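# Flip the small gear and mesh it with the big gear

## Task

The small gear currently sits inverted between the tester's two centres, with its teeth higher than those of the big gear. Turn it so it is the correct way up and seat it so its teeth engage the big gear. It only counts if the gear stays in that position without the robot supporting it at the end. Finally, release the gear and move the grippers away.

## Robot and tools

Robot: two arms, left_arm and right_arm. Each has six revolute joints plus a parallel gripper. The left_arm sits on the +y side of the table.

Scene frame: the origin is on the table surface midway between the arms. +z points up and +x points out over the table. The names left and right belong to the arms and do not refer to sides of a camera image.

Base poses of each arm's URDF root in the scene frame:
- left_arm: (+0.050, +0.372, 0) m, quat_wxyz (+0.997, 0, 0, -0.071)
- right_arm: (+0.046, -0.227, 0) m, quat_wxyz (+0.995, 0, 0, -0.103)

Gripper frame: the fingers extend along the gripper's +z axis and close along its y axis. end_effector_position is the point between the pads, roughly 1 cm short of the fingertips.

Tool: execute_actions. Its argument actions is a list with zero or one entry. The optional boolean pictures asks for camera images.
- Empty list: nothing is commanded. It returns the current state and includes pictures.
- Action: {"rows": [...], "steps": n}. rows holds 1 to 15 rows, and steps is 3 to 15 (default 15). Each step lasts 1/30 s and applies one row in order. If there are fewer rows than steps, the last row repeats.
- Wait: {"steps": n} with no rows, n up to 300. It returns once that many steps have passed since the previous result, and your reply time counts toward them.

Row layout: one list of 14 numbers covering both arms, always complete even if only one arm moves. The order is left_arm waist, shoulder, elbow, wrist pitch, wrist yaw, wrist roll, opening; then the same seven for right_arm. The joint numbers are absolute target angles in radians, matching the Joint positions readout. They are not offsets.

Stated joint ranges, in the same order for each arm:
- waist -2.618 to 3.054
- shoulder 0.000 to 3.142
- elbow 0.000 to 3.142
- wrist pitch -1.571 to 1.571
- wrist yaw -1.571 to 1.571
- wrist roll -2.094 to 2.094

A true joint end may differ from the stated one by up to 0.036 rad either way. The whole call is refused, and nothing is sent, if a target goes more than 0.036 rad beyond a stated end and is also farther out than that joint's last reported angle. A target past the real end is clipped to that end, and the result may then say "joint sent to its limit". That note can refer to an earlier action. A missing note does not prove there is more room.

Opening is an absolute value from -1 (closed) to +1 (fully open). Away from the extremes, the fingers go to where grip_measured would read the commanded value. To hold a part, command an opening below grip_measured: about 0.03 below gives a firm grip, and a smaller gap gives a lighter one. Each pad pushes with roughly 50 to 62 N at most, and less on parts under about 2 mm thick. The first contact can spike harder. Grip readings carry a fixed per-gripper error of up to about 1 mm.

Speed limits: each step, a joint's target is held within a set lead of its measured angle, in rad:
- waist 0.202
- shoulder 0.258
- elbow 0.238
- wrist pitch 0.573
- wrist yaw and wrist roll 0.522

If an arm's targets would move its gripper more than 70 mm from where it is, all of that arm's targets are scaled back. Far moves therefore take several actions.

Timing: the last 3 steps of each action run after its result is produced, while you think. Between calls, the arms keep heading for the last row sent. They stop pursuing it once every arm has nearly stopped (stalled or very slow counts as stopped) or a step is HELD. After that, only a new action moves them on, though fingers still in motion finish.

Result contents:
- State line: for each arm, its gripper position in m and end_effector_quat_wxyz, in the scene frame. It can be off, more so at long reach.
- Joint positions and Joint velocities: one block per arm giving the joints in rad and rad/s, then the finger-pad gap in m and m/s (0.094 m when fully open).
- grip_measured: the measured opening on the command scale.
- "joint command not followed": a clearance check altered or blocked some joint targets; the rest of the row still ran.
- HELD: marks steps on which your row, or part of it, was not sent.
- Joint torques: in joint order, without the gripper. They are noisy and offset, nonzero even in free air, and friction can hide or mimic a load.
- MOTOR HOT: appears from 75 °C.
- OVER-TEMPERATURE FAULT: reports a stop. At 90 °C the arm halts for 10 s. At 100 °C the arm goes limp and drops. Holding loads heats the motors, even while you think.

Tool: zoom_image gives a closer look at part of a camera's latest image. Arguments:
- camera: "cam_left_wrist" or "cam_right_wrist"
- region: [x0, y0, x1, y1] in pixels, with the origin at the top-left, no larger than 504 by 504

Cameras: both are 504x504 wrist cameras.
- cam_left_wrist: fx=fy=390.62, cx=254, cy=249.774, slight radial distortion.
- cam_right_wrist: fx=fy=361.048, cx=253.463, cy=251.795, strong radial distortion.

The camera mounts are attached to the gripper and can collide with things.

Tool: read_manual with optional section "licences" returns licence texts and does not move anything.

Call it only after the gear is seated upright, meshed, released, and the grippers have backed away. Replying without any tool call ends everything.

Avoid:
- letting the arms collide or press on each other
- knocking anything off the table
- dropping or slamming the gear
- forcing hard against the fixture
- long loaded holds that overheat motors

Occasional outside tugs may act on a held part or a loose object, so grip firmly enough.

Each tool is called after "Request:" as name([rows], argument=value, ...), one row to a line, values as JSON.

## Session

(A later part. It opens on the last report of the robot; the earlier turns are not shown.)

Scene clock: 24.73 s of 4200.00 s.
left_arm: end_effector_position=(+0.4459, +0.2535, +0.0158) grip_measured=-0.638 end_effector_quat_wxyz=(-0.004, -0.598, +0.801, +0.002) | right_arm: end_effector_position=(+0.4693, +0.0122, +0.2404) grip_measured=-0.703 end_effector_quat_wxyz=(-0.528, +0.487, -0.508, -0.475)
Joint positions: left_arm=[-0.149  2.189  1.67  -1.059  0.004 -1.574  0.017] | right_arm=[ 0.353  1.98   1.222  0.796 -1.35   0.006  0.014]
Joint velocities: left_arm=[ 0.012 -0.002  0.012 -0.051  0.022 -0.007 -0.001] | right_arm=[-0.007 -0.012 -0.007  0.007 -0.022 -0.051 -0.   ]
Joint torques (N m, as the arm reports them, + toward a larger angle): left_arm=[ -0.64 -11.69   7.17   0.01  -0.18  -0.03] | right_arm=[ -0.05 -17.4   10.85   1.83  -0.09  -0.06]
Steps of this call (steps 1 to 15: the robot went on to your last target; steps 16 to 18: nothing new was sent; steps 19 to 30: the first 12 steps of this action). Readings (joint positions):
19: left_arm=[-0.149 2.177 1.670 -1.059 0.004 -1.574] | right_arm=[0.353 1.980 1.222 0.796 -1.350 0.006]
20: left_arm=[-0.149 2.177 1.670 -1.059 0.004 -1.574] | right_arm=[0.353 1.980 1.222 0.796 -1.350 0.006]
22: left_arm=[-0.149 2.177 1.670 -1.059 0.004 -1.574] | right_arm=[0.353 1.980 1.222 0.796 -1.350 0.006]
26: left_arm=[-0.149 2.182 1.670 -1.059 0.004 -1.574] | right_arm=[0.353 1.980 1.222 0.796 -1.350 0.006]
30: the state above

Request:
execute_actions([
  {"rows": [[-0.158,2.205,1.700,-1.075,-0.011,-1.580,-0.67,0.352,1.904,1.291,0.863,-1.358,0.0,-0.735],[-0.158,2.207,1.700,-1.075,-0.011,-1.580,-0.67,0.352,1.904,1.291,0.863,-1.358,0.0,-0.735],[-0.158,2.209,1.700,-1.075,-0.011,-1.580,-0.67,0.352,1.904,1.291,0.863,-1.358,0.0,-0.735],[-0.158,2.211,1.700,-1.075,-0.011,-1.580,-0.67,0.352,1.904,1.291,0.863,-1.358,0.0,-0.735],[-0.158,2.213,1.700,-1.075,-0.011,-1.580,-0.67,0.352,1.904,1.291,0.863,-1.358,0.0,-0.735]], "steps": 13},
], pictures=true)

Scene clock: 25.17 s of 4200.00 s.
left_arm: end_effector_position=(+0.4459, +0.2535, +0.0158) grip_measured=-0.638 end_effector_quat_wxyz=(-0.004, -0.598, +0.801, +0.002) | right_arm: end_effector_position=(+0.4693, +0.0122, +0.2404) grip_measured=-0.703 end_effector_quat_wxyz=(-0.528, +0.487, -0.508, -0.475)
Joint positions: left_arm=[-0.149  2.189  1.67  -1.059  0.004 -1.574  0.017] | right_arm=[ 0.353  1.98   1.222  0.796 -1.35   0.006  0.014]
Joint velocities: left_arm=[-0.017  0.007 -0.007  0.051 -0.051 -0.007  0.001] | right_arm=[ 0.002 -0.017  0.002 -0.022 -0.051  0.007 -0.001]
Joint torques (N m, as the arm reports them, + toward a larger angle): left_arm=[ -0.69 -10.92   7.1    0.05  -0.2   -0.07] | right_arm=[ -0.05 -17.39  10.85   1.83  -0.08  -0.06]
Steps of this call (steps 1 to 3: the last 3 steps of your previous action; steps 4 to 13: the first 10 steps of this action). Readings (joint positions):
4: left_arm=[-0.149 2.189 1.670 -1.059 0.004 -1.574] | right_arm=[0.353 1.980 1.222 0.796 -1.350 0.006]
5: left_arm=[-0.149 2.189 1.670 -1.059 0.004 -1.574] | right_arm=[0.353 1.980 1.222 0.796 -1.350 0.006]
7: left_arm=[-0.149 2.189 1.670 -1.059 0.004 -1.574] | right_arm=[0.353 1.980 1.222 0.796 -1.350 0.006]
11: left_arm=[-0.149 2.189 1.670 -1.059 0.004 -1.574] | right_arm=[0.353 1.980 1.222 0.796 -1.350 0.006]
13: the state above

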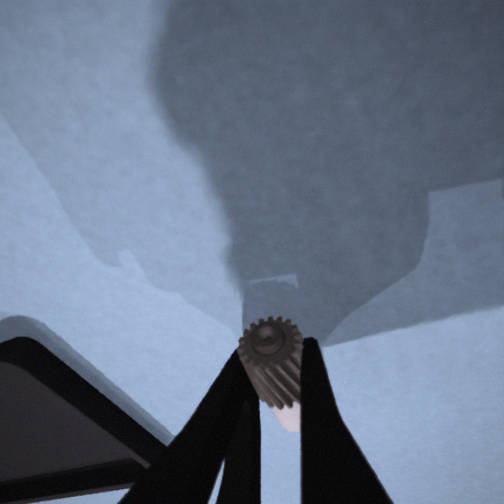

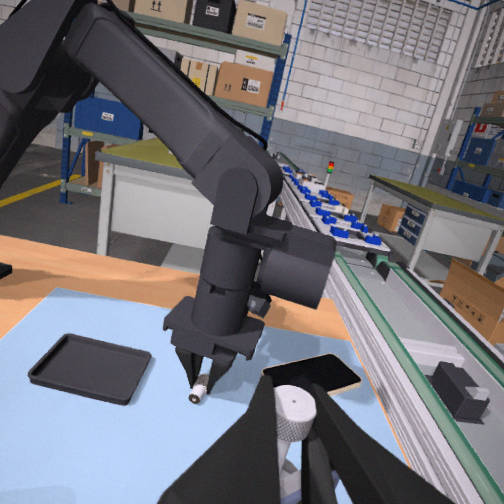

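Request:
execute_actions([
  {"rows": [[-0.158,2.183,1.700,-1.075,-0.011,-1.580,-0.67,0.352,1.904,1.291,0.863,-1.358,0.0,-0.735],[-0.158,2.183,1.700,-1.075,-0.011,-1.580,-0.67,0.352,1.904,1.291,0.863,-1.358,0.0,-0.735],[-0.158,2.183,1.700,-1.075,-0.011,-1.580,-0.65,0.352,1.904,1.291,0.863,-1.358,0.0,-0.735],[-0.158,2.183,1.700,-1.075,-0.011,-1.580,-0.63,0.352,1.904,1.291,0.863,-1.358,0.0,-0.735],[-0.158,2.183,1.700,-1.075,-0.011,-1.580,-0.60,0.352,1.904,1.291,0.863,-1.358,0.0,-0.735],[-0.158,2.183,1.700,-1.075,-0.011,-1.580,-0.50,0.352,1.904,1.291,0.863,-1.358,0.0,-0.735],[-0.158,2.183,1.700,-1.075,-0.011,-1.580,-0.35,0.352,1.904,1.291,0.863,-1.358,0.0,-0.735],[-0.158,2.183,1.700,-1.075,-0.011,-1.580,-0.15,0.352,1.904,1.291,0.863,-1.358,0.0,-0.735],[-0.158,2.183,1.700,-1.075,-0.011,-1.580,-0.10,0.352,1.904,1.291,0.863,-1.358,0.0,-0.735],[-0.158,2.183,1.700,-1.075,-0.011,-1.580,-0.10,0.352,1.904,1.291,0.863,-1.358,0.0,-0.735],[-0.158,2.183,1.700,-1.075,-0.011,-1.580,-0.10,0.352,1.904,1.291,0.863,-1.358,0.0,-0.735],[-0.158,2.183,1.700,-1.075,-0.011,-1.580,-0.10,0.352,1.904,1.291,0.863,-1.358,0.0,-0.735]], "steps": 14},
], pictures=true)

Scene clock: 25.83 s of 4200.00 s.
left_arm: end_effector_position=(+0.4457, +0.2536, +0.0158) grip_measured=-0.104 end_effector_quat_wxyz=(-0.004, -0.598, +0.801, +0.002) | right_arm: end_effector_position=(+0.4693, +0.0122, +0.2404) grip_measured=-0.703 end_effector_quat_wxyz=(-0.528, +0.487, -0.508, -0.475)
Joint positions: left_arm=[-0.149  2.189  1.67  -1.06   0.004 -1.574  0.042] | right_arm=[ 0.353  1.98   1.222  0.796 -1.35   0.006  0.014]
Joint velocities: left_arm=[-0.002 -0.002 -0.002 -0.095 -0.007 -0.022  0.004] | right_arm=[-0.002 -0.012 -0.007 -0.022  0.022  0.051 -0.001]
Joint torques (N m, as the arm reports them, + toward a larger angle): left_arm=[ -0.64 -14.16   7.15   0.07  -0.18  -0.07] | right_arm=[ -0.07 -17.41  10.86   1.82  -0.08  -0.06]
Steps of this call (steps 1 to 3: the last 3 steps of your previous action; steps 4 to 9: the robot went on to your last target; steps 10 to 20: the first 11 steps of this action). Readings (joint positions):
10: left_arm=[-0.149 2.189 1.670 -1.059 0.004 -1.574] | right_arm=[0.353 1.980 1.222 0.796 -1.350 0.006]
11: left_arm=[-0.149 2.189 1.670 -1.059 0.004 -1.574] | right_arm=[0.353 1.980 1.222 0.796 -1.350 0.006]
13: left_arm=[-0.149 2.189 1.670 -1.059 0.004 -1.574] | right_arm=[0.353 1.980 1.222 0.796 -1.350 0.006]
17: left_arm=[-0.149 2.189 1.670 -1.060 0.004 -1.574] | right_arm=[0.353 1.980 1.222 0.796 -1.350 0.006]
20: the state above

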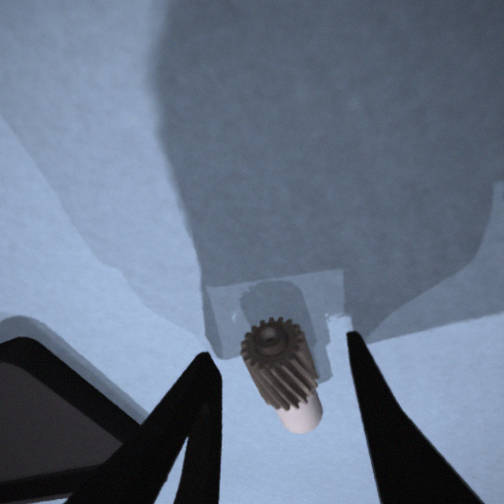

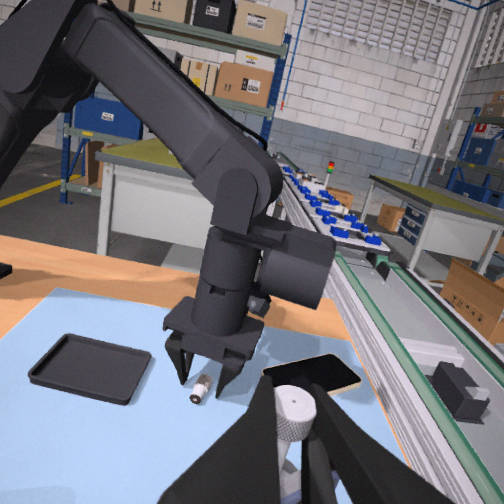

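Request:
execute_actions([
  {"rows": [[-0.158,2.150,1.700,-1.075,-0.011,-1.580,-0.10,0.352,1.904,1.291,0.863,-1.358,0.0,-0.735],[-0.158,2.125,1.700,-1.075,-0.011,-1.500,-0.10,0.352,1.904,1.291,0.863,-1.358,0.0,-0.735],[-0.158,2.108,1.700,-1.075,-0.011,-1.350,-0.10,0.352,1.904,1.291,0.863,-1.358,0.0,-0.735],[-0.158,2.108,1.700,-1.075,-0.011,-1.100,-0.10,0.352,1.904,1.291,0.863,-1.358,0.0,-0.735],[-0.158,2.108,1.700,-1.075,-0.011,1.580,-0.10,0.352,1.904,1.291,0.863,-1.358,0.0,-0.735]], "steps": 15},
])

Request:
execute_actions([
  {"rows": [[-0.158,2.108,1.700,-1.075,-0.011,1.580,-0.10,0.352,1.904,1.291,0.863,-1.358,0.0,-0.735]], "steps": 15},
])

Scene clock: 26.63 s of 4200.00 s.
left_arm: end_effector_position=(+0.4536, +0.2516, +0.0460) grip_measured=-0.102 end_effector_quat_wxyz=(+0.029, -0.191, +0.981, -0.017) | right_arm: end_effector_position=(+0.4693, +0.0122, +0.2404) grip_measured=-0.703 end_effector_quat_wxyz=(-0.528, +0.487, -0.508, -0.475)
Joint positions: left_arm=[-0.149  2.12   1.68  -1.064  0.002 -0.675  0.042] | right_arm=[ 0.353  1.98   1.222  0.796 -1.35   0.006  0.014]
Joint velocities: left_arm=[-0.012  0.007 -0.007 -0.022 -0.037  2.821  0.   ] | right_arm=[ 0.007  0.002 -0.012 -0.037 -0.066 -0.051  0.   ]
Joint torques (N m, as the arm reports them, + toward a larger angle): left_arm=[ -0.77 -14.3    6.84   0.31  -0.18  -0.03] | right_arm=[ -0.07 -17.37  10.89   1.83  -0.09  -0.06]
Steps of this call (steps 1 to 3: the last 3 steps of your previous action; steps 4 to 12: the robot went on to your last target; steps 13 to 24: the first 12 steps of this action). Readings (joint positions):
13: left_arm=[-0.149 2.188 1.670 -1.060 0.004 -1.574] | right_arm=[0.353 1.980 1.222 0.796 -1.350 0.006]
14: left_arm=[-0.149 2.184 1.670 -1.060 0.004 -1.564] | right_arm=[0.353 1.980 1.222 0.796 -1.350 0.006]
16: left_arm=[-0.149 2.165 1.670 -1.063 0.004 -1.459] | right_arm=[0.353 1.980 1.222 0.796 -1.350 0.006]
20: left_arm=[-0.149 2.124 1.674 -1.064 0.003 -1.069] | right_arm=[0.353 1.980 1.222 0.796 -1.350 0.006]
24: the state above

Scene clock: 27.13 s of 4200.00 s.
left_arm: end_effector_position=(+0.4538, +0.2527, +0.0460) grip_measured=-0.102 end_effector_quat_wxyz=(+0.032, +0.520, +0.854, +0.010) | right_arm: end_effector_position=(+0.4693, +0.0122, +0.2404) grip_measured=-0.703 end_effector_quat_wxyz=(-0.528, +0.487, -0.508, -0.475)
Joint positions: left_arm=[-0.149  2.12   1.68  -1.065 -0.004  0.803  0.042] | right_arm=[ 0.353  1.98   1.222  0.796 -1.35   0.006  0.014]
Joint velocities: left_arm=[-0.012  0.007 -0.002  0.037  0.051  2.864 -0.   ] | right_arm=[-0.002  0.012  0.017  0.022  0.022 -0.022 -0.001]
Joint torques (N m, as the arm reports them, + toward a larger angle): left_arm=[ -0.48 -13.98   6.76   0.23  -0.06   0.01] | right_arm=[ -0.07 -17.4   10.86   1.82  -0.08  -0.06]
Steps of this call (steps 1 to 3: the last 3 steps of your previous action; steps 4 to 15: the first 12 steps of this action). Readings (joint positions):
4: left_arm=[-0.149 2.120 1.680 -1.065 0.001 -0.281] | right_arm=[0.353 1.980 1.222 0.796 -1.350 0.006]
5: left_arm=[-0.149 2.120 1.680 -1.065 0.001 -0.182] | right_arm=[0.353 1.980 1.222 0.796 -1.350 0.006]
7: left_arm=[-0.149 2.120 1.680 -1.065 -0.000 0.015] | right_arm=[0.353 1.980 1.222 0.796 -1.350 0.006]
11: left_arm=[-0.149 2.120 1.680 -1.065 -0.002 0.409] | right_arm=[0.353 1.980 1.222 0.796 -1.350 0.006]
15: the state above

Request:
execute_actions([
  {"rows": [[-0.158,2.135,1.665,-1.070,0.010,1.580,-0.10,0.352,1.904,1.291,0.863,-1.358,0.0,-0.735],[-0.158,2.145,1.662,-1.070,0.010,1.580,-0.10,0.352,1.904,1.291,0.863,-1.358,0.0,-0.735],[-0.158,2.155,1.660,-1.070,0.010,1.580,-0.10,0.352,1.904,1.291,0.863,-1.358,0.0,-0.735],[-0.158,2.163,1.660,-1.070,0.010,1.580,-0.10,0.352,1.904,1.291,0.863,-1.358,0.0,-0.735],[-0.158,2.170,1.660,-1.070,0.010,1.580,-0.10,0.352,1.904,1.291,0.863,-1.358,0.0,-0.735],[-0.158,2.176,1.660,-1.070,0.010,1.580,-0.10,0.352,1.904,1.291,0.863,-1.358,0.0,-0.735],[-0.158,2.181,1.660,-1.070,0.010,1.580,-0.10,0.352,1.904,1.291,0.863,-1.358,0.0,-0.735],[-0.158,2.185,1.660,-1.070,0.010,1.580,-0.10,0.352,1.904,1.291,0.863,-1.358,0.0,-0.735],[-0.158,2.188,1.660,-1.070,0.010,1.580,-0.10,0.352,1.904,1.291,0.863,-1.358,0.0,-0.735],[-0.158,2.190,1.660,-1.070,0.010,1.580,-0.10,0.352,1.904,1.291,0.863,-1.358,0.0,-0.735]], "steps": 15},
], pictures=true)

Scene clock: 27.87 s of 4200.00 s.
left_arm: end_effector_position=(+0.4489, +0.2544, +0.0213) grip_measured=-0.102 end_effector_quat_wxyz=(+0.000, +0.801, +0.599, +0.004) | right_arm: end_effector_position=(+0.4693, +0.0122, +0.2404) grip_measured=-0.703 end_effector_quat_wxyz=(-0.528, +0.487, -0.508, -0.475)
Joint positions: left_arm=[-0.149  2.181  1.68  -1.064 -0.005  1.567  0.042] | right_arm=[ 0.353  1.98   1.222  0.796 -1.35   0.006  0.014]
Joint velocities: left_arm=[-0.002  0.061 -0.017 -0.081 -0.022  0.051  0.001] | right_arm=[ 0.017  0.017 -0.002  0.022 -0.051  0.022 -0.001]
Joint torques (N m, as the arm reports them, + toward a larger angle): left_arm=[ -0.53 -12.97   4.04   0.18   0.12   0.1 ] | right_arm=[ -0.06 -17.38  10.85   1.83  -0.09  -0.06]
Steps of this call (steps 1 to 3: the last 3 steps of your previous action; steps 4 to 10: the robot went on to your last target; steps 11 to 22: the first 12 steps of this action). Readings (joint positions):
11: left_arm=[-0.149 2.120 1.680 -1.065 -0.007 1.495] | right_arm=[0.353 1.980 1.222 0.796 -1.350 0.006]
12: left_arm=[-0.149 2.120 1.680 -1.065 -0.007 1.511] | right_arm=[0.353 1.980 1.222 0.796 -1.350 0.006]
14: left_arm=[-0.149 2.125 1.680 -1.064 -0.006 1.534] | right_arm=[0.353 1.980 1.222 0.796 -1.350 0.006]
18: left_arm=[-0.149 2.156 1.680 -1.064 -0.005 1.558] | right_arm=[0.353 1.980 1.222 0.796 -1.350 0.006]
22: the state above

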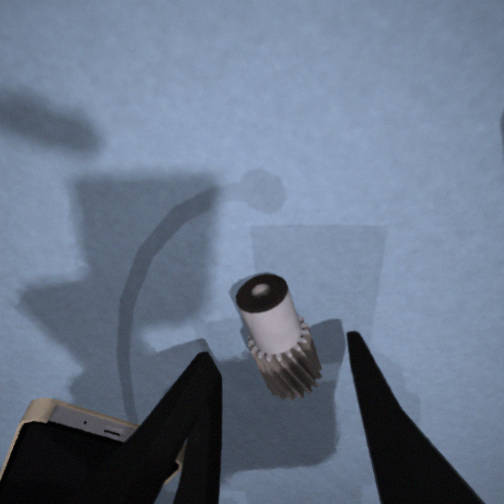

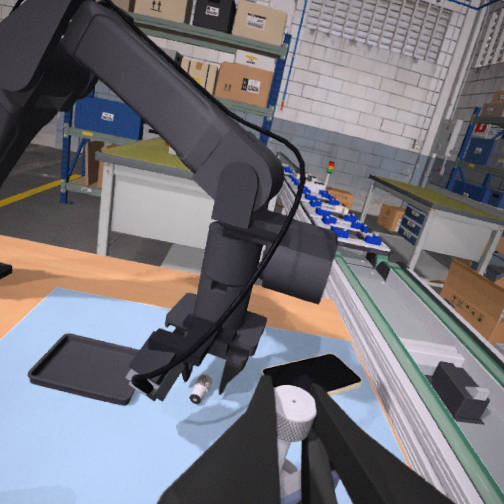

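Request:
execute_actions([
  {"rows": [[-0.158,2.195,1.675,-1.070,0.016,1.580,-0.15,0.352,1.904,1.291,0.863,-1.358,0.0,-0.735],[-0.158,2.198,1.675,-1.070,0.018,1.580,-0.20,0.352,1.904,1.291,0.863,-1.358,0.0,-0.735],[-0.158,2.201,1.675,-1.070,0.018,1.580,-0.25,0.352,1.904,1.291,0.863,-1.358,0.0,-0.735],[-0.158,2.203,1.675,-1.070,0.018,1.580,-0.30,0.352,1.904,1.291,0.863,-1.358,0.0,-0.735],[-0.158,2.205,1.675,-1.070,0.018,1.580,-0.35,0.352,1.904,1.291,0.863,-1.358,0.0,-0.735]], "steps": 12},
], pictures=true)

Scene clock: 28.37 s of 4200.00 s.
left_arm: end_effector_position=(+0.4485, +0.2532, +0.0207) grip_measured=-0.348 end_effector_quat_wxyz=(+0.002, +0.803, +0.596, +0.000) | right_arm: end_effector_position=(+0.4693, +0.0122, +0.2404) grip_measured=-0.703 end_effector_quat_wxyz=(-0.528, +0.487, -0.508, -0.475)
Joint positions: left_arm=[-0.149  2.183  1.68  -1.064  0.001  1.573  0.031] | right_arm=[ 0.353  1.98   1.222  0.796 -1.35   0.006  0.014]
Joint velocities: left_arm=[-0.017 -0.017 -0.002  0.037 -0.066 -0.007  0.   ] | right_arm=[ 0.012  0.002  0.002 -0.007 -0.037  0.022 -0.   ]
Joint torques (N m, as the arm reports them, + toward a larger angle): left_arm=[ -0.59 -10.95   5.01   0.19   0.13   0.1 ] | right_arm=[ -0.06 -17.4   10.84   1.82  -0.08  -0.06]
Steps of this call (steps 1 to 3: the last 3 steps of your previous action; steps 4 to 6: the robot went on to your last target; steps 7 to 15: the first 9 steps of this action). Readings (joint positions):
7: left_arm=[-0.149 2.183 1.680 -1.064 -0.005 1.572] | right_arm=[0.353 1.980 1.222 0.796 -1.350 0.006]
8: left_arm=[-0.149 2.183 1.680 -1.064 -0.003 1.573] | right_arm=[0.353 1.980 1.222 0.796 -1.350 0.006]
10: left_arm=[-0.149 2.183 1.680 -1.064 -0.001 1.573] | right_arm=[0.353 1.980 1.222 0.796 -1.350 0.006]
14: left_arm=[-0.149 2.183 1.680 -1.064 0.001 1.573] | right_arm=[0.353 1.980 1.222 0.796 -1.350 0.006]
15: the state above

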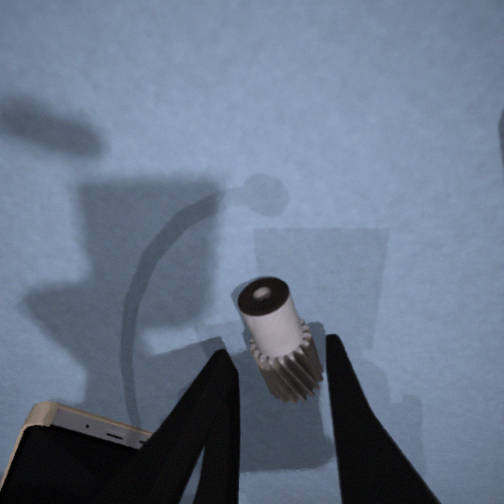

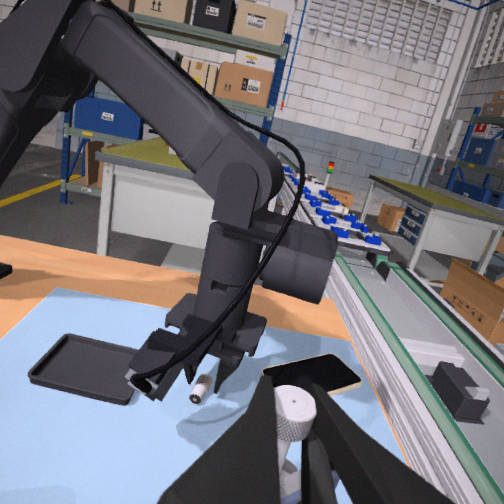

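Request:
execute_actions([
  {"rows": [[-0.158,2.208,1.675,-1.070,0.018,1.580,-0.35,0.352,1.904,1.291,0.863,-1.358,0.0,-0.735],[-0.158,2.210,1.675,-1.070,0.018,1.580,-0.35,0.352,1.904,1.291,0.863,-1.358,0.0,-0.735],[-0.158,2.211,1.675,-1.070,0.018,1.580,-0.35,0.352,1.904,1.291,0.863,-1.358,0.0,-0.735]], "steps": 12},
])

Scene clock: 28.87 s of 4200.00 s.
left_arm: end_effector_position=(+0.4470, +0.2535, +0.0150) grip_measured=-0.348 end_effector_quat_wxyz=(-0.004, +0.803, +0.596, -0.004) | right_arm: end_effector_position=(+0.4693, +0.0122, +0.2404) grip_measured=-0.703 end_effector_quat_wxyz=(-0.528, +0.487, -0.508, -0.475)
Joint positions: left_arm=[-0.149  2.197  1.68  -1.064  0.002  1.574  0.031] | right_arm=[ 0.353  1.98   1.222  0.796 -1.35   0.006  0.014]
Joint velocities: left_arm=[-0.012  0.002 -0.007 -0.037 -0.037 -0.051  0.   ] | right_arm=[-0.027 -0.002 -0.012 -0.022  0.037 -0.081 -0.001]
Joint torques (N m, as the arm reports them, + toward a larger angle): left_arm=[ -0.74 -12.31   4.86   0.13   0.15   0.08] | right_arm=[ -0.05 -17.41  10.86   1.83  -0.08  -0.06]
Steps of this call (steps 1 to 3: the last 3 steps of your previous action; steps 4 to 6: the robot went on to your last target; steps 7 to 15: the first 9 steps of this action). Readings (joint positions):
7: left_arm=[-0.149 2.183 1.680 -1.064 0.002 1.573] | right_arm=[0.353 1.980 1.222 0.796 -1.350 0.006]
8: left_arm=[-0.149 2.184 1.680 -1.064 0.002 1.574] | right_arm=[0.353 1.980 1.222 0.796 -1.350 0.006]
10: left_arm=[-0.149 2.188 1.680 -1.064 0.002 1.574] | right_arm=[0.353 1.980 1.222 0.796 -1.350 0.006]
14: left_arm=[-0.149 2.197 1.680 -1.064 0.002 1.574] | right_arm=[0.353 1.980 1.222 0.796 -1.350 0.006]
15: the state above

Request:
execute_actions([
  {"rows": [[-0.158,2.195,1.69,-1.070,0.005,1.578,-0.45,0.352,1.904,1.291,0.863,-1.358,0.0,-0.735],[-0.158,2.195,1.69,-1.070,0.005,1.578,-0.52,0.352,1.904,1.291,0.863,-1.358,0.0,-0.735],[-0.158,2.195,1.69,-1.070,0.005,1.578,-0.57,0.352,1.904,1.291,0.863,-1.358,0.0,-0.735],[-0.158,2.195,1.69,-1.070,0.005,1.578,-0.60,0.352,1.904,1.291,0.863,-1.358,0.0,-0.735],[-0.158,2.195,1.69,-1.070,0.005,1.578,-0.62,0.352,1.904,1.291,0.863,-1.358,0.0,-0.735],[-0.158,2.195,1.69,-1.070,0.005,1.578,-0.635,0.352,1.904,1.291,0.863,-1.358,0.0,-0.735],[-0.158,2.195,1.69,-1.070,0.005,1.578,-0.65,0.352,1.904,1.291,0.863,-1.358,0.0,-0.735],[-0.158,2.195,1.69,-1.070,0.005,1.578,-0.66,0.352,1.904,1.291,0.863,-1.358,0.0,-0.735],[-0.158,2.195,1.69,-1.070,0.005,1.578,-0.67,0.352,1.904,1.291,0.863,-1.358,0.0,-0.735]], "steps": 14},
], pictures=true)

Scene clock: 29.47 s of 4200.00 s.
left_arm: end_effector_position=(+0.4470, +0.2535, +0.0149) grip_measured=-0.638 end_effector_quat_wxyz=(-0.004, +0.803, +0.596, -0.004) | right_arm: end_effector_position=(+0.4693, +0.0122, +0.2404) grip_measured=-0.703 end_effector_quat_wxyz=(-0.528, +0.487, -0.508, -0.475)
Joint positions: left_arm=[-0.149  2.198  1.68  -1.064  0.002  1.574  0.017] | right_arm=[ 0.353  1.98   1.222  0.796 -1.35   0.006  0.014]
Joint velocities: left_arm=[-0.002 -0.007 -0.017 -0.066 -0.095  0.022 -0.   ] | right_arm=[-0.002 -0.007  0.022 -0.051 -0.037 -0.022  0.   ]
Joint torques (N m, as the arm reports them, + toward a larger angle): left_arm=[ -0.77 -13.55   5.84   0.14   0.01   0.04] | right_arm=[ -0.06 -17.4   10.88   1.82  -0.09  -0.06]
Steps of this call (steps 1 to 3: the last 3 steps of your previous action; steps 4 to 7: the robot went on to your last target; steps 8 to 18: the first 11 steps of this action). Readings (joint positions):
8: left_arm=[-0.149 2.198 1.680 -1.064 0.002 1.574] | right_arm=[0.353 1.980 1.222 0.796 -1.350 0.006]
9: left_arm=[-0.149 2.198 1.680 -1.064 0.002 1.574] | right_arm=[0.353 1.980 1.222 0.796 -1.350 0.006]
11: left_arm=[-0.149 2.198 1.680 -1.064 0.002 1.574] | right_arm=[0.353 1.980 1.222 0.796 -1.350 0.006]
15: left_arm=[-0.149 2.198 1.680 -1.064 0.002 1.574] | right_arm=[0.353 1.980 1.222 0.796 -1.350 0.006]
18: the state above

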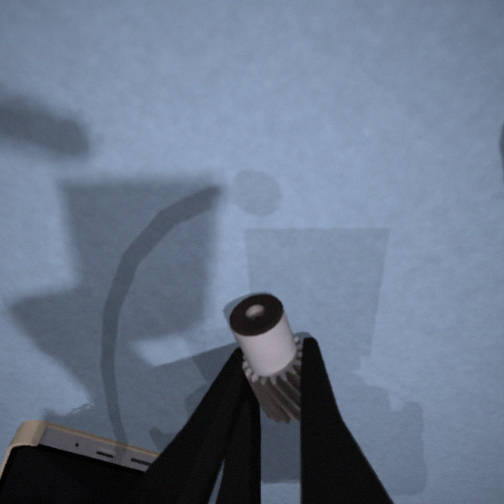

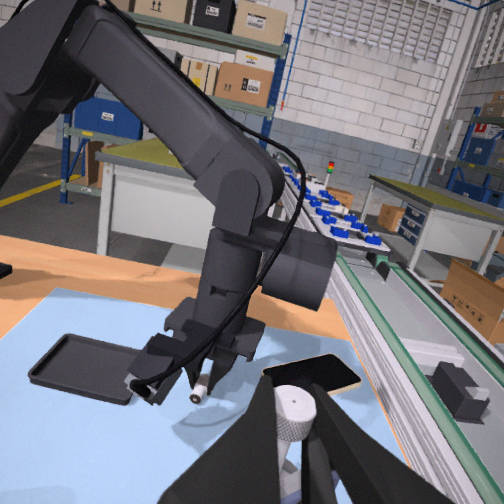

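Request:
zoom_image(camera="cam_left_wrist", region=[200, 270, 360, 430])

Region (200, 270, 360, 430) of cam_left_wrist's 504x504 image, scaled by 3.150, with more detail than that image has.

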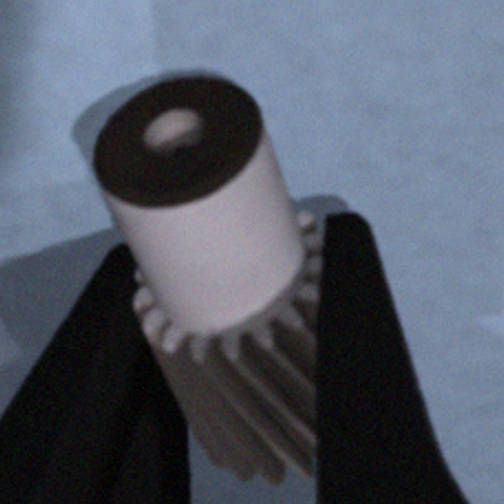

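Request:
execute_actions([
  {"rows": [
[-0.158,2.165,1.69,-1.04,0.005,1.578,-0.67,0.352,1.904,1.291,0.863,-1.358,0.0,-0.735],
[-0.158,2.13,1.69,-0.97,0.005,1.56,-0.67,0.352,1.904,1.291,0.863,-1.358,0.0,-0.735],
[-0.158,2.08,1.68,-0.88,0.01,1.48,-0.67,0.352,1.904,1.291,0.863,-1.358,0.0,-0.735],
[-0.158,2.03,1.66,-0.78,0.03,1.35,-0.67,0.352,1.904,1.291,0.863,-1.358,0.0,-0.735],
[-0.158,1.99,1.63,-0.68,0.05,1.20,-0.67,0.352,1.904,1.291,0.863,-1.358,0.0,-0.735],
[-0.158,1.96,1.60,-0.58,0.08,1.05,-0.67,0.352,1.904,1.291,0.863,-1.358,0.0,-0.735],
[-0.158,1.93,1.56,-0.49,0.11,0.92,-0.67,0.352,1.904,1.291,0.863,-1.358,0.0,-0.735],
[-0.158,1.91,1.52,-0.40,0.14,0.80,-0.67,0.352,1.904,1.291,0.863,-1.358,0.0,-0.735],
[-0.158,1.90,1.48,-0.32,0.17,0.68,-0.67,0.352,1.904,1.291,0.863,-1.358,0.0,-0.735],
[-0.158,1.89,1.44,-0.24,0.20,0.57,-0.67,0.352,1.904,1.291,0.863,-1.358,0.0,-0.735],
[-0.158,1.88,1.40,-0.16,0.23,0.46,-0.67,0.352,1.904,1.291,0.863,-1.358,0.0,-0.735],
[-0.158,1.88,1.36,-0.08,0.26,0.36,-0.67,0.352,1.904,1.291,0.863,-1.358,0.0,-0.735],
[-0.158,1.88,1.32,0.00,0.29,0.27,-0.67,0.352,1.904,1.291,0.863,-1.358,0.0,-0.735],
[-0.158,1.88,1.28,0.08,0.32,0.19,-0.67,0.352,1.904,1.291,0.863,-1.358,0.0,-0.735],
[-0.158,1.88,1.24,0.16,0.35,0.12,-0.67,0.352,1.904,1.291,0.863,-1.358,0.0,-0.735]], "steps": 15},
])

Request:
execute_actions([
  {"rows": [
[-0.160,1.88,1.20,0.24,0.38,0.06,-0.67,0.352,1.904,1.291,0.863,-1.358,0.0,-0.735],
[-0.165,1.88,1.16,0.32,0.40,0.02,-0.67,0.352,1.904,1.291,0.863,-1.358,0.0,-0.735],
[-0.172,1.88,1.12,0.40,0.42,-0.005,-0.67,0.352,1.904,1.291,0.863,-1.358,0.0,-0.735],
[-0.182,1.88,1.08,0.48,0.44,-0.008,-0.67,0.352,1.904,1.291,0.863,-1.358,0.0,-0.735],
[-0.195,1.88,1.04,0.56,0.46,-0.008,-0.67,0.352,1.904,1.291,0.863,-1.358,0.0,-0.735],
[-0.210,1.88,1.00,0.64,0.48,-0.008,-0.67,0.352,1.904,1.291,0.863,-1.358,0.0,-0.735],
[-0.225,1.88,0.96,0.72,0.50,-0.008,-0.67,0.352,1.904,1.291,0.863,-1.358,0.0,-0.735],
[-0.240,1.88,0.92,0.80,0.52,-0.008,-0.67,0.352,1.904,1.291,0.863,-1.358,0.0,-0.735],
[-0.255,1.885,0.88,0.88,0.53,-0.008,-0.67,0.352,1.904,1.291,0.863,-1.358,0.0,-0.735],
[-0.270,1.89,0.84,0.96,0.54,-0.008,-0.67,0.352,1.904,1.291,0.863,-1.358,0.0,-0.735],
[-0.285,1.90,0.80,1.04,0.55,-0.008,-0.67,0.352,1.904,1.291,0.863,-1.358,0.0,-0.735],
[-0.300,1.91,0.76,1.12,0.55,-0.008,-0.67,0.352,1.904,1.291,0.863,-1.358,0.0,-0.735],
[-0.315,1.92,0.72,1.20,0.55,-0.008,-0.67,0.352,1.904,1.291,0.863,-1.358,0.0,-0.735],
[-0.328,1.93,0.69,1.27,0.55,-0.008,-0.67,0.352,1.904,1.291,0.863,-1.358,0.0,-0.735],
[-0.340,1.94,0.66,1.33,0.55,-0.008,-0.67,0.352,1.904,1.291,0.863,-1.358,0.0,-0.735]], "steps": 15},
])

Scene clock: 33.07 s of 4200.00 s.
left_arm: end_effector_position=(+0.5363, +0.2025, +0.1398) grip_measured=-0.638 end_effector_quat_wxyz=(+0.359, +0.533, +0.765, +0.043) | right_arm: end_effector_position=(+0.4693, +0.0122, +0.2404) grip_measured=-0.703 end_effector_quat_wxyz=(-0.528, +0.487, -0.508, -0.475)
Joint positions: left_arm=[-0.149  1.887  1.464 -0.418  0.133  0.875  0.017] | right_arm=[ 0.353  1.98   1.222  0.796 -1.35   0.006  0.014]
Joint velocities: left_arm=[ 0.002 -0.564 -0.999  2.689  0.755 -2.821  0.   ] | right_arm=[-0.012 -0.012 -0.007 -0.037 -0.051 -0.022 -0.001]
Joint torques (N m, as the arm reports them, + toward a larger angle): left_arm=[-0.58 -8.87  3.59  0.77  0.16 -0.02] | right_arm=[ -0.06 -17.39  10.85   1.83  -0.09  -0.06]
Steps of this call (steps 1 to 3: the last 3 steps of your previous action; steps 4 to 15: the robot went on to your last target; steps 16 to 90: nothing new was sent; then 0.20 s passed at rest; steps 91 to 102: the first 12 steps of this action). Readings (joint positions):
91: left_arm=[-0.149 2.198 1.680 -1.063 0.002 1.574] | right_arm=[0.353 1.980 1.222 0.796 -1.350 0.006]
92: left_arm=[-0.149 2.194 1.680 -1.055 0.002 1.573] | right_arm=[0.353 1.980 1.222 0.796 -1.350 0.006]
94: left_arm=[-0.149 2.163 1.668 -0.996 0.003 1.529] | right_arm=[0.353 1.980 1.222 0.796 -1.350 0.006]
98: left_arm=[-0.149 2.021 1.599 -0.769 0.037 1.265] | right_arm=[0.353 1.980 1.222 0.796 -1.350 0.006]
102: the state above

Scene clock: 33.57 s of 4200.00 s.
left_arm: end_effector_position=(+0.4730, +0.1006, +0.1244) grip_measured=-0.638 end_effector_quat_wxyz=(+0.540, +0.311, +0.725, -0.293) | right_arm: end_effector_position=(+0.4693, +0.0122, +0.2404) grip_measured=-0.703 end_effector_quat_wxyz=(-0.528, +0.487, -0.508, -0.475)
Joint positions: left_arm=[-0.267  1.885  0.84   0.765  0.477  0.04   0.017] | right_arm=[ 0.353  1.98   1.222  0.796 -1.35   0.006  0.014]
Joint velocities: left_arm=[-0.53   0.115 -1.067  2.425  0.52  -0.315  0.   ] | right_arm=[-0.017 -0.002 -0.017 -0.022  0.007  0.007 -0.   ]
Joint torques (N m, as the arm reports them, + toward a larger angle): left_arm=[-0.08 -8.36  4.41  1.52  0.17 -0.08] | right_arm=[ -0.07 -17.39  10.85   1.83  -0.09  -0.06]
Steps of this call (steps 1 to 3: the last 3 steps of your previous action; steps 4 to 15: the first 12 steps of this action). Readings (joint positions):
4: left_arm=[-0.149 1.866 1.307 -0.071 0.245 0.483] | right_arm=[0.353 1.980 1.222 0.796 -1.350 0.006]
5: left_arm=[-0.150 1.866 1.259 0.005 0.272 0.393] | right_arm=[0.353 1.980 1.222 0.796 -1.350 0.006]
7: left_arm=[-0.154 1.868 1.164 0.150 0.319 0.252] | right_arm=[0.353 1.980 1.222 0.796 -1.350 0.006]
11: left_arm=[-0.194 1.877 0.994 0.447 0.404 0.101] | right_arm=[0.353 1.980 1.222 0.796 -1.350 0.006]
15: the state above

Request:
execute_actions([
  {"rows": [
[-0.345,1.945,0.655,1.345,0.55,-0.008,-0.67,0.352,1.904,1.291,0.863,-1.358,0.0,-0.735]], "steps": 8},
], pictures=true)

Scene clock: 33.83 s of 4200.00 s.
left_arm: end_effector_position=(+0.4173, +0.0729, +0.1290) grip_measured=-0.638 end_effector_quat_wxyz=(+0.588, +0.350, +0.641, -0.347) | right_arm: end_effector_position=(+0.4693, +0.0122, +0.2404) grip_measured=-0.703 end_effector_quat_wxyz=(-0.528, +0.487, -0.508, -0.475)
Joint positions: left_arm=[-0.349  1.942  0.657  1.207  0.54   0.007  0.017] | right_arm=[ 0.353  1.98   1.222  0.796 -1.35   0.006  0.014]
Joint velocities: left_arm=[-0.002  0.027  0.012  0.667  0.007 -0.066 -0.   ] | right_arm=[-0.007  0.012 -0.002  0.007  0.022  0.051  0.   ]
Joint torques (N m, as the arm reports them, + toward a larger angle): left_arm=[ 0.26 -9.49  4.14  2.18  0.09 -0.03] | right_arm=[ -0.05 -17.41  10.84   1.83  -0.08  -0.06]
Steps of this call (steps 1 to 3: the last 3 steps of your previous action; steps 4 to 8: the first 5 steps of this action). Readings (joint positions):
4: left_arm=[-0.330 1.918 0.702 1.069 0.518 0.016] | right_arm=[0.353 1.980 1.222 0.796 -1.350 0.006]
5: left_arm=[-0.340 1.927 0.680 1.118 0.526 0.013] | right_arm=[0.353 1.980 1.222 0.796 -1.350 0.006]
7: left_arm=[-0.349 1.940 0.659 1.183 0.537 0.008] | right_arm=[0.353 1.980 1.222 0.796 -1.350 0.006]
8: the state above

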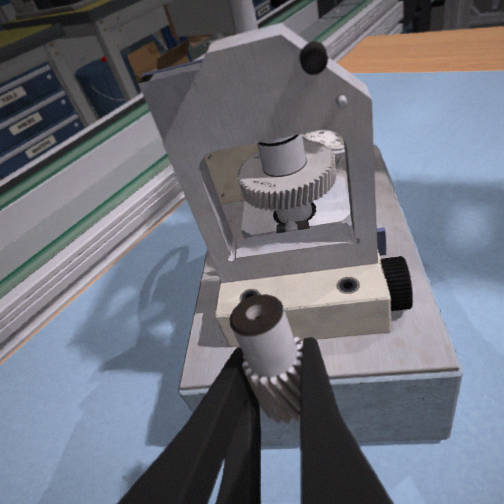

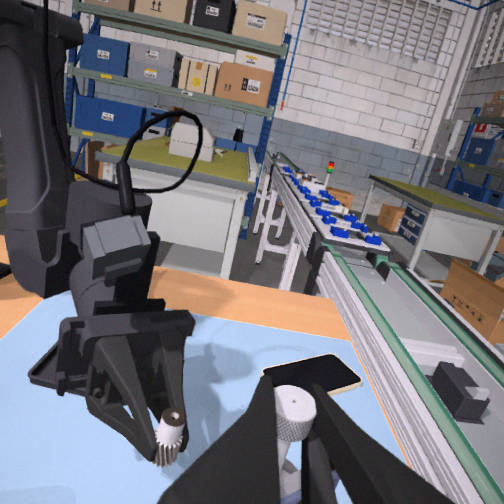

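Request:
execute_actions([
  {"rows": [
[-0.356,1.958,0.688,1.290,0.528,-0.008,-0.67,0.352,1.904,1.291,0.863,-1.358,0.0,-0.735],
[-0.360,1.965,0.697,1.280,0.524,-0.008,-0.67,0.352,1.904,1.291,0.863,-1.358,0.0,-0.735],
[-0.366,1.975,0.710,1.272,0.518,-0.008,-0.67,0.352,1.904,1.291,0.863,-1.358,0.0,-0.735],
[-0.373,1.986,0.724,1.266,0.511,-0.008,-0.67,0.352,1.904,1.291,0.863,-1.358,0.0,-0.735],
[-0.380,1.997,0.739,1.260,0.504,-0.008,-0.67,0.352,1.904,1.291,0.863,-1.358,0.0,-0.735],
[-0.387,2.008,0.754,1.255,0.497,-0.008,-0.67,0.352,1.904,1.291,0.863,-1.358,0.0,-0.735],
[-0.394,2.019,0.768,1.250,0.490,-0.008,-0.67,0.352,1.904,1.291,0.863,-1.358,0.0,-0.735],
[-0.400,2.029,0.781,1.246,0.483,-0.008,-0.67,0.352,1.904,1.291,0.863,-1.358,0.0,-0.735],
[-0.406,2.038,0.793,1.242,0.477,-0.008,-0.67,0.352,1.904,1.291,0.863,-1.358,0.0,-0.735],
[-0.410,2.045,0.803,1.239,0.472,-0.008,-0.67,0.352,1.904,1.291,0.863,-1.358,0.0,-0.735],
[-0.413,2.050,0.810,1.237,0.468,-0.008,-0.67,0.352,1.904,1.291,0.863,-1.358,0.0,-0.735],
[-0.415,2.054,0.814,1.236,0.466,-0.008,-0.67,0.352,1.904,1.291,0.863,-1.358,0.0,-0.735],
[-0.415,2.055,0.816,1.236,0.465,-0.008,-0.67,0.352,1.904,1.291,0.863,-1.358,0.0,-0.735]], "steps": 15},
])

Request:
execute_actions([
  {"rows": [
[-0.415,2.055,0.816,1.236,0.465,-0.008,-0.67,0.352,1.904,1.291,0.863,-1.358,0.0,-0.735]], "steps": 9},
], pictures=true)

Scene clock: 34.70 s of 4200.00 s.
left_arm: end_effector_position=(+0.4320, +0.0424, +0.1404) grip_measured=-0.638 end_effector_quat_wxyz=(+0.614, +0.351, +0.614, -0.351) | right_arm: end_effector_position=(+0.4693, +0.0122, +0.2404) grip_measured=-0.703 end_effector_quat_wxyz=(-0.528, +0.487, -0.508, -0.475)
Joint positions: left_arm=[-0.403  2.033  0.776  1.258  0.494 -0.001  0.017] | right_arm=[ 0.353  1.98   1.222  0.796 -1.35   0.006  0.014]
Joint velocities: left_arm=[-0.139  0.168  0.208 -0.183 -0.168 -0.022 -0.001] | right_arm=[-0.032 -0.012 -0.007  0.037  0.007 -0.081  0.002]
Joint torques (N m, as the arm reports them, + toward a larger angle): left_arm=[-0.37 -9.51  5.91  1.71 -0.11 -0.06] | right_arm=[ -0.04 -17.4   10.85   1.83  -0.08  -0.06]
Steps of this call (steps 1 to 3: the last 3 steps of your previous action; steps 4 to 14: the robot went on to your last target; steps 15 to 26: the first 12 steps of this action). Readings (joint positions):
15: left_arm=[-0.349 1.942 0.657 1.325 0.541 0.000] | right_arm=[0.353 1.980 1.222 0.796 -1.350 0.006]
16: left_arm=[-0.349 1.942 0.659 1.319 0.540 -0.000] | right_arm=[0.353 1.980 1.222 0.796 -1.350 0.006]
18: left_arm=[-0.352 1.953 0.673 1.307 0.535 -0.000] | right_arm=[0.353 1.980 1.222 0.796 -1.350 0.006]
22: left_arm=[-0.376 1.997 0.730 1.280 0.514 -0.001] | right_arm=[0.353 1.980 1.222 0.796 -1.350 0.006]
26: the state above

Scene clock: 35.00 s of 4200.00 s.
left_arm: end_effector_position=(+0.4344, +0.0399, +0.1368) grip_measured=-0.638 end_effector_quat_wxyz=(+0.611, +0.348, +0.620, -0.348) | right_arm: end_effector_position=(+0.4693, +0.0122, +0.2404) grip_measured=-0.703 end_effector_quat_wxyz=(-0.528, +0.487, -0.508, -0.475)
Joint positions: left_arm=[-0.411  2.043  0.787  1.244  0.477 -0.001  0.017] | right_arm=[ 0.353  1.98   1.222  0.796 -1.35   0.006  0.014]
Joint velocities: left_arm=[-0.002 -0.012 -0.007 -0.051 -0.007  0.007  0.   ] | right_arm=[-0.002  0.002  0.012  0.095 -0.007  0.007  0.001]
Joint torques (N m, as the arm reports them, + toward a larger angle): left_arm=[-0.32 -9.53  6.23  1.66 -0.11 -0.06] | right_arm=[ -0.06 -17.4   10.87   1.83  -0.08  -0.06]
Steps of this call (steps 1 to 3: the last 3 steps of your previous action; steps 4 to 9: the first 6 steps of this action). Readings (joint positions):
4: left_arm=[-0.411 2.043 0.787 1.247 0.484 -0.001] | right_arm=[0.353 1.980 1.222 0.796 -1.350 0.006]
5: left_arm=[-0.411 2.043 0.787 1.246 0.481 -0.001] | right_arm=[0.353 1.980 1.222 0.796 -1.350 0.006]
7: left_arm=[-0.411 2.043 0.787 1.245 0.479 -0.001] | right_arm=[0.353 1.980 1.222 0.796 -1.350 0.006]
9: the state above

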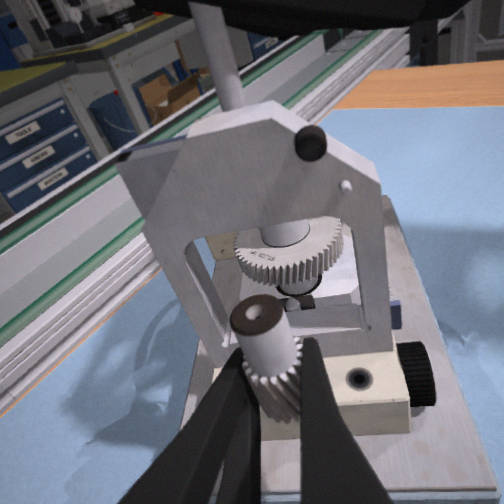

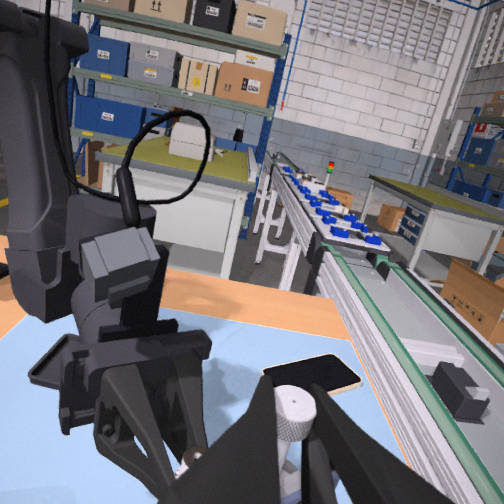

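Request:
zoom_image(camera="cam_left_wrist", region=[170, 190, 400, 420])

Region (170, 190, 400, 420) of cam_left_wrist's 504x504 image, scaled by 2.191, with more detail than that image has.

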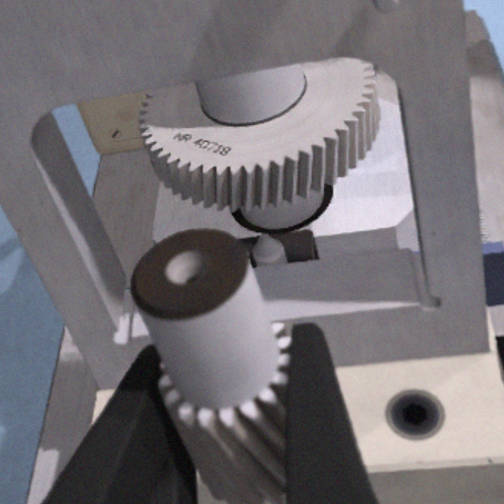

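Request:
execute_actions([
  {"rows": [
[-0.4179,2.0600,0.8223,1.243,0.4630,-0.008,-0.67,0.352,1.904,1.291,0.863,-1.358,0.0,-0.735],
[-0.4199,2.0640,0.8286,1.243,0.4610,-0.008,-0.67,0.352,1.904,1.291,0.863,-1.358,0.0,-0.735],
[-0.4218,2.0670,0.8350,1.240,0.4589,-0.008,-0.67,0.352,1.904,1.291,0.863,-1.358,0.0,-0.735],
[-0.4237,2.0690,0.8413,1.230,0.4569,-0.008,-0.67,0.352,1.904,1.291,0.863,-1.358,0.0,-0.735],
[-0.4257,2.0710,0.8476,1.2210,0.4549,-0.008,-0.67,0.352,1.904,1.291,0.863,-1.358,0.0,-0.735],
[-0.4276,2.0737,0.8539,1.2181,0.4529,-0.008,-0.67,0.352,1.904,1.291,0.863,-1.358,0.0,-0.735],
[-0.4295,2.0769,0.8603,1.2152,0.4508,-0.008,-0.67,0.352,1.904,1.291,0.863,-1.358,0.0,-0.735],
[-0.4314,2.0800,0.8666,1.2122,0.4488,-0.008,-0.67,0.352,1.904,1.291,0.863,-1.358,0.0,-0.735],
[-0.4334,2.0831,0.8729,1.2100,0.4468,-0.008,-0.67,0.352,1.904,1.291,0.863,-1.358,0.0,-0.735],
[-0.4353,2.0862,0.8792,1.2085,0.4448,-0.008,-0.67,0.352,1.904,1.291,0.863,-1.358,0.0,-0.735],
[-0.4372,2.0893,0.8856,1.2075,0.4428,-0.008,-0.67,0.352,1.904,1.291,0.863,-1.358,0.0,-0.735],
[-0.4392,2.0925,0.8919,1.2075,0.4407,-0.008,-0.67,0.352,1.904,1.291,0.863,-1.358,0.0,-0.735],
[-0.4411,2.0956,0.8982,1.2075,0.4387,-0.008,-0.67,0.352,1.904,1.291,0.863,-1.358,0.0,-0.735]], "steps": 15},
])

Request:
execute_actions([
  {"rows": [
[-0.4411,2.0956,0.8982,1.2075,0.4387,-0.008,-0.67,0.352,1.904,1.291,0.863,-1.358,0.0,-0.735]], "steps": 6},
], pictures=true)

Scene clock: 36.87 s of 4200.00 s.
left_arm: end_effector_position=(+0.4442, +0.0275, +0.1411) grip_measured=-0.638 end_effector_quat_wxyz=(+0.617, +0.347, +0.615, -0.347) | right_arm: end_effector_position=(+0.4693, +0.0122, +0.2404) grip_measured=-0.703 end_effector_quat_wxyz=(-0.528, +0.487, -0.508, -0.475)
Joint positions: left_arm=[-0.427  2.073  0.853  1.223  0.458 -0.001  0.017] | right_arm=[ 0.353  1.98   1.222  0.796 -1.35   0.006  0.014]
Joint velocities: left_arm=[-0.061  0.09   0.173 -0.125 -0.022 -0.022  0.001] | right_arm=[-0.002  0.012  0.022  0.081 -0.037 -0.022  0.001]
Joint torques (N m, as the arm reports them, + toward a larger angle): left_arm=[ -0.68 -10.02   6.27   1.69  -0.11  -0.06] | right_arm=[ -0.06 -17.41  10.87   1.82  -0.09  -0.07]
Steps of this call (steps 1 to 3: the last 3 steps of your previous action; steps 4 to 15: the robot went on to your last target; steps 16 to 44: nothing new was sent; steps 45 to 56: the first 12 steps of this action). Readings (joint positions):
45: left_arm=[-0.411 2.043 0.787 1.244 0.474 -0.001] | right_arm=[0.353 1.980 1.222 0.796 -1.350 0.006]
46: left_arm=[-0.411 2.043 0.788 1.244 0.473 -0.001] | right_arm=[0.353 1.980 1.222 0.796 -1.350 0.006]
48: left_arm=[-0.411 2.049 0.799 1.243 0.472 -0.001] | right_arm=[0.353 1.980 1.222 0.796 -1.350 0.006]
52: left_arm=[-0.417 2.061 0.827 1.232 0.465 -0.001] | right_arm=[0.353 1.980 1.222 0.796 -1.350 0.006]
56: the state above

Scene clock: 37.07 s of 4200.00 s.
left_arm: end_effector_position=(+0.4459, +0.0234, +0.1416) grip_measured=-0.638 end_effector_quat_wxyz=(+0.618, +0.347, +0.614, -0.348) | right_arm: end_effector_position=(+0.4693, +0.0122, +0.2404) grip_measured=-0.703 end_effector_quat_wxyz=(-0.528, +0.487, -0.508, -0.475)
Joint positions: left_arm=[-0.434  2.082  0.869  1.217  0.451 -0.001  0.017] | right_arm=[ 0.353  1.98   1.222  0.796 -1.35   0.006  0.014]
Joint velocities: left_arm=[-0.007  0.012 -0.022 -0.007 -0.051  0.007 -0.001] | right_arm=[-0.012  0.002 -0.007 -0.037 -0.037  0.022 -0.001]
Joint torques (N m, as the arm reports them, + toward a larger angle): left_arm=[-0.53 -9.91  6.38  1.7  -0.12 -0.05] | right_arm=[ -0.05 -17.39  10.87   1.82  -0.08  -0.06]
Steps of this call (steps 1 to 3: the last 3 steps of your previous action; steps 4 to 6: the first 3 steps of this action). Readings (joint positions):
4: left_arm=[-0.433 2.082 0.869 1.218 0.452 -0.001] | right_arm=[0.353 1.980 1.222 0.796 -1.350 0.006]
5: left_arm=[-0.434 2.082 0.869 1.218 0.452 -0.001] | right_arm=[0.353 1.980 1.222 0.796 -1.350 0.006]
6: the state above

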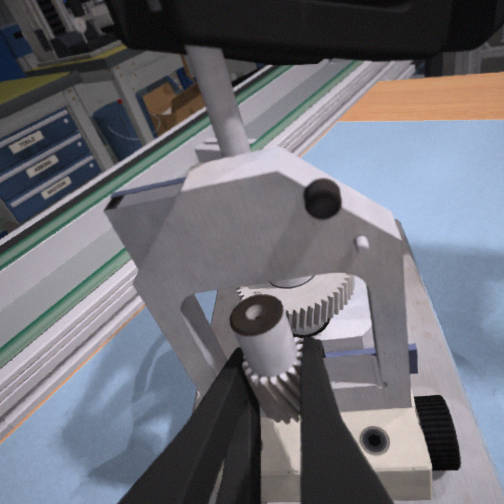

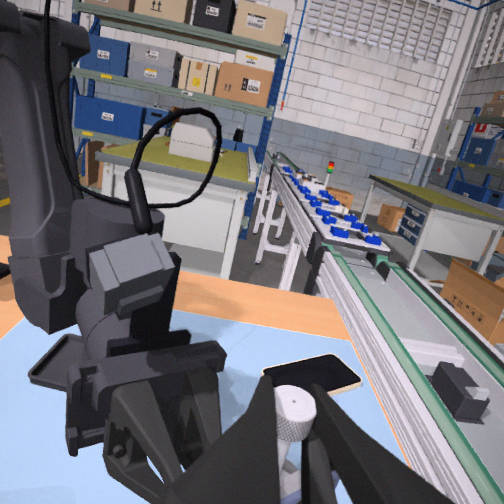

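Request:
zoom_image(camera="cam_left_wrist", region=[170, 230, 390, 450])

Region (170, 230, 390, 450) of cam_left_wrist's 504x504 image, scaled by 2.291, with more detail than that image has.

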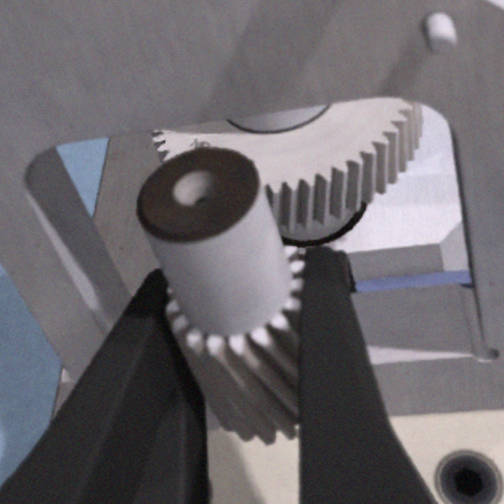

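Request:
execute_actions([
  {"rows": [
[-0.4442,2.1040,0.9020,1.2000,0.4376,-0.008,-0.67,0.352,1.904,1.291,0.863,-1.358,0.0,-0.735],
[-0.4457,2.1070,0.9075,1.1960,0.4362,-0.008,-0.67,0.352,1.904,1.291,0.863,-1.358,0.0,-0.735],
[-0.4471,2.1090,0.9130,1.1918,0.4347,-0.008,-0.67,0.352,1.904,1.291,0.863,-1.358,0.0,-0.735],
[-0.4486,2.1111,0.9185,1.1892,0.4332,-0.008,-0.67,0.352,1.904,1.291,0.863,-1.358,0.0,-0.735],
[-0.4501,2.1140,0.9241,1.1865,0.4317,-0.008,-0.67,0.352,1.904,1.291,0.863,-1.358,0.0,-0.735],
[-0.4516,2.1168,0.9296,1.1839,0.4303,-0.008,-0.67,0.352,1.904,1.291,0.863,-1.358,0.0,-0.735],
[-0.4530,2.1197,0.9351,1.1813,0.4288,-0.008,-0.67,0.352,1.904,1.291,0.863,-1.358,0.0,-0.735],
[-0.4545,2.1225,0.9406,1.1787,0.4273,-0.008,-0.67,0.352,1.904,1.291,0.863,-1.358,0.0,-0.735],
[-0.4560,2.1254,0.9461,1.1761,0.4258,-0.008,-0.67,0.352,1.904,1.291,0.863,-1.358,0.0,-0.735],
[-0.4575,2.1283,0.9516,1.1740,0.4244,-0.008,-0.67,0.352,1.904,1.291,0.863,-1.358,0.0,-0.735],
[-0.4589,2.1311,0.9571,1.1734,0.4229,-0.008,-0.67,0.352,1.904,1.291,0.863,-1.358,0.0,-0.735],
[-0.4604,2.1340,0.9626,1.1734,0.4214,-0.008,-0.67,0.352,1.904,1.291,0.863,-1.358,0.0,-0.735],
[-0.4619,2.1368,0.9681,1.1734,0.4199,-0.008,-0.67,0.352,1.904,1.291,0.863,-1.358,0.0,-0.735]], "steps": 15},
])

Request:
execute_actions([
  {"rows": [
[-0.4619,2.1368,0.9681,1.1734,0.4199,-0.008,-0.67,0.352,1.904,1.291,0.863,-1.358,0.0,-0.735]], "steps": 6},
], pictures=true)

Scene clock: 39.03 s of 4200.00 s.
left_arm: end_effector_position=(+0.4527, +0.0121, +0.1374) grip_measured=-0.638 end_effector_quat_wxyz=(+0.614, +0.347, +0.618, -0.347) | right_arm: end_effector_position=(+0.4693, +0.0122, +0.2404) grip_measured=-0.703 end_effector_quat_wxyz=(-0.528, +0.487, -0.508, -0.475)
Joint positions: left_arm=[-0.449  2.116  0.924  1.187  0.436 -0.001  0.017] | right_arm=[ 0.353  1.98   1.222  0.796 -1.35   0.006  0.014]
Joint velocities: left_arm=[-0.027  0.071  0.164  0.066 -0.095 -0.051 -0.001] | right_arm=[ 0.002 -0.002  0.007  0.007 -0.007  0.007  0.001]
Joint torques (N m, as the arm reports them, + toward a larger angle): left_arm=[ -0.52 -10.71   6.41   1.69  -0.12  -0.05] | right_arm=[ -0.07 -17.4   10.86   1.82  -0.08  -0.05]
Steps of this call (steps 1 to 3: the last 3 steps of your previous action; steps 4 to 15: the robot went on to your last target; steps 16 to 47: nothing new was sent; steps 48 to 59: the first 12 steps of this action). Readings (joint positions):
48: left_arm=[-0.434 2.082 0.869 1.214 0.448 -0.001] | right_arm=[0.353 1.980 1.222 0.796 -1.350 0.006]
49: left_arm=[-0.434 2.083 0.870 1.214 0.448 -0.001] | right_arm=[0.353 1.980 1.222 0.796 -1.350 0.006]
51: left_arm=[-0.435 2.090 0.879 1.209 0.446 -0.001] | right_arm=[0.353 1.980 1.222 0.796 -1.350 0.006]
55: left_arm=[-0.442 2.105 0.902 1.196 0.441 -0.001] | right_arm=[0.353 1.980 1.222 0.796 -1.350 0.006]
59: the state above

Scene clock: 39.23 s of 4200.00 s.
left_arm: end_effector_position=(+0.4544, +0.0087, +0.1389) grip_measured=-0.638 end_effector_quat_wxyz=(+0.615, +0.347, +0.616, -0.348) | right_arm: end_effector_position=(+0.4693, +0.0122, +0.2404) grip_measured=-0.703 end_effector_quat_wxyz=(-0.528, +0.487, -0.508, -0.475)
Joint positions: left_arm=[-0.454  2.123  0.939  1.183  0.431 -0.001  0.017] | right_arm=[ 0.353  1.98   1.222  0.796 -1.35   0.006  0.014]
Joint velocities: left_arm=[ 0.002 -0.012 -0.022 -0.051 -0.051 -0.007  0.001] | right_arm=[ 0.007  0.002 -0.012  0.007  0.051 -0.007 -0.   ]
Joint torques (N m, as the arm reports them, + toward a larger angle): left_arm=[ -0.76 -10.65   6.4    1.65  -0.12  -0.06] | right_arm=[ -0.05 -17.39  10.86   1.83  -0.09  -0.06]
Steps of this call (steps 1 to 3: the last 3 steps of your previous action; steps 4 to 6: the first 3 steps of this action). Readings (joint positions):
4: left_arm=[-0.454 2.123 0.939 1.183 0.432 -0.001] | right_arm=[0.353 1.980 1.222 0.796 -1.350 0.006]
5: left_arm=[-0.454 2.123 0.939 1.183 0.432 -0.001] | right_arm=[0.353 1.980 1.222 0.796 -1.350 0.006]
6: the state above

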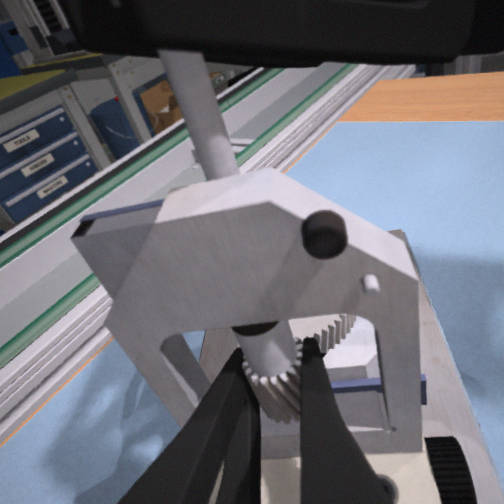

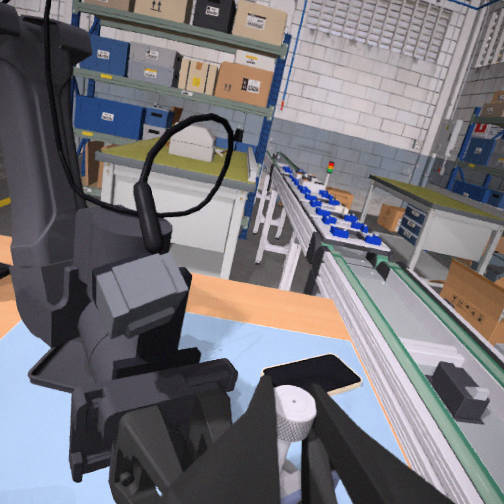

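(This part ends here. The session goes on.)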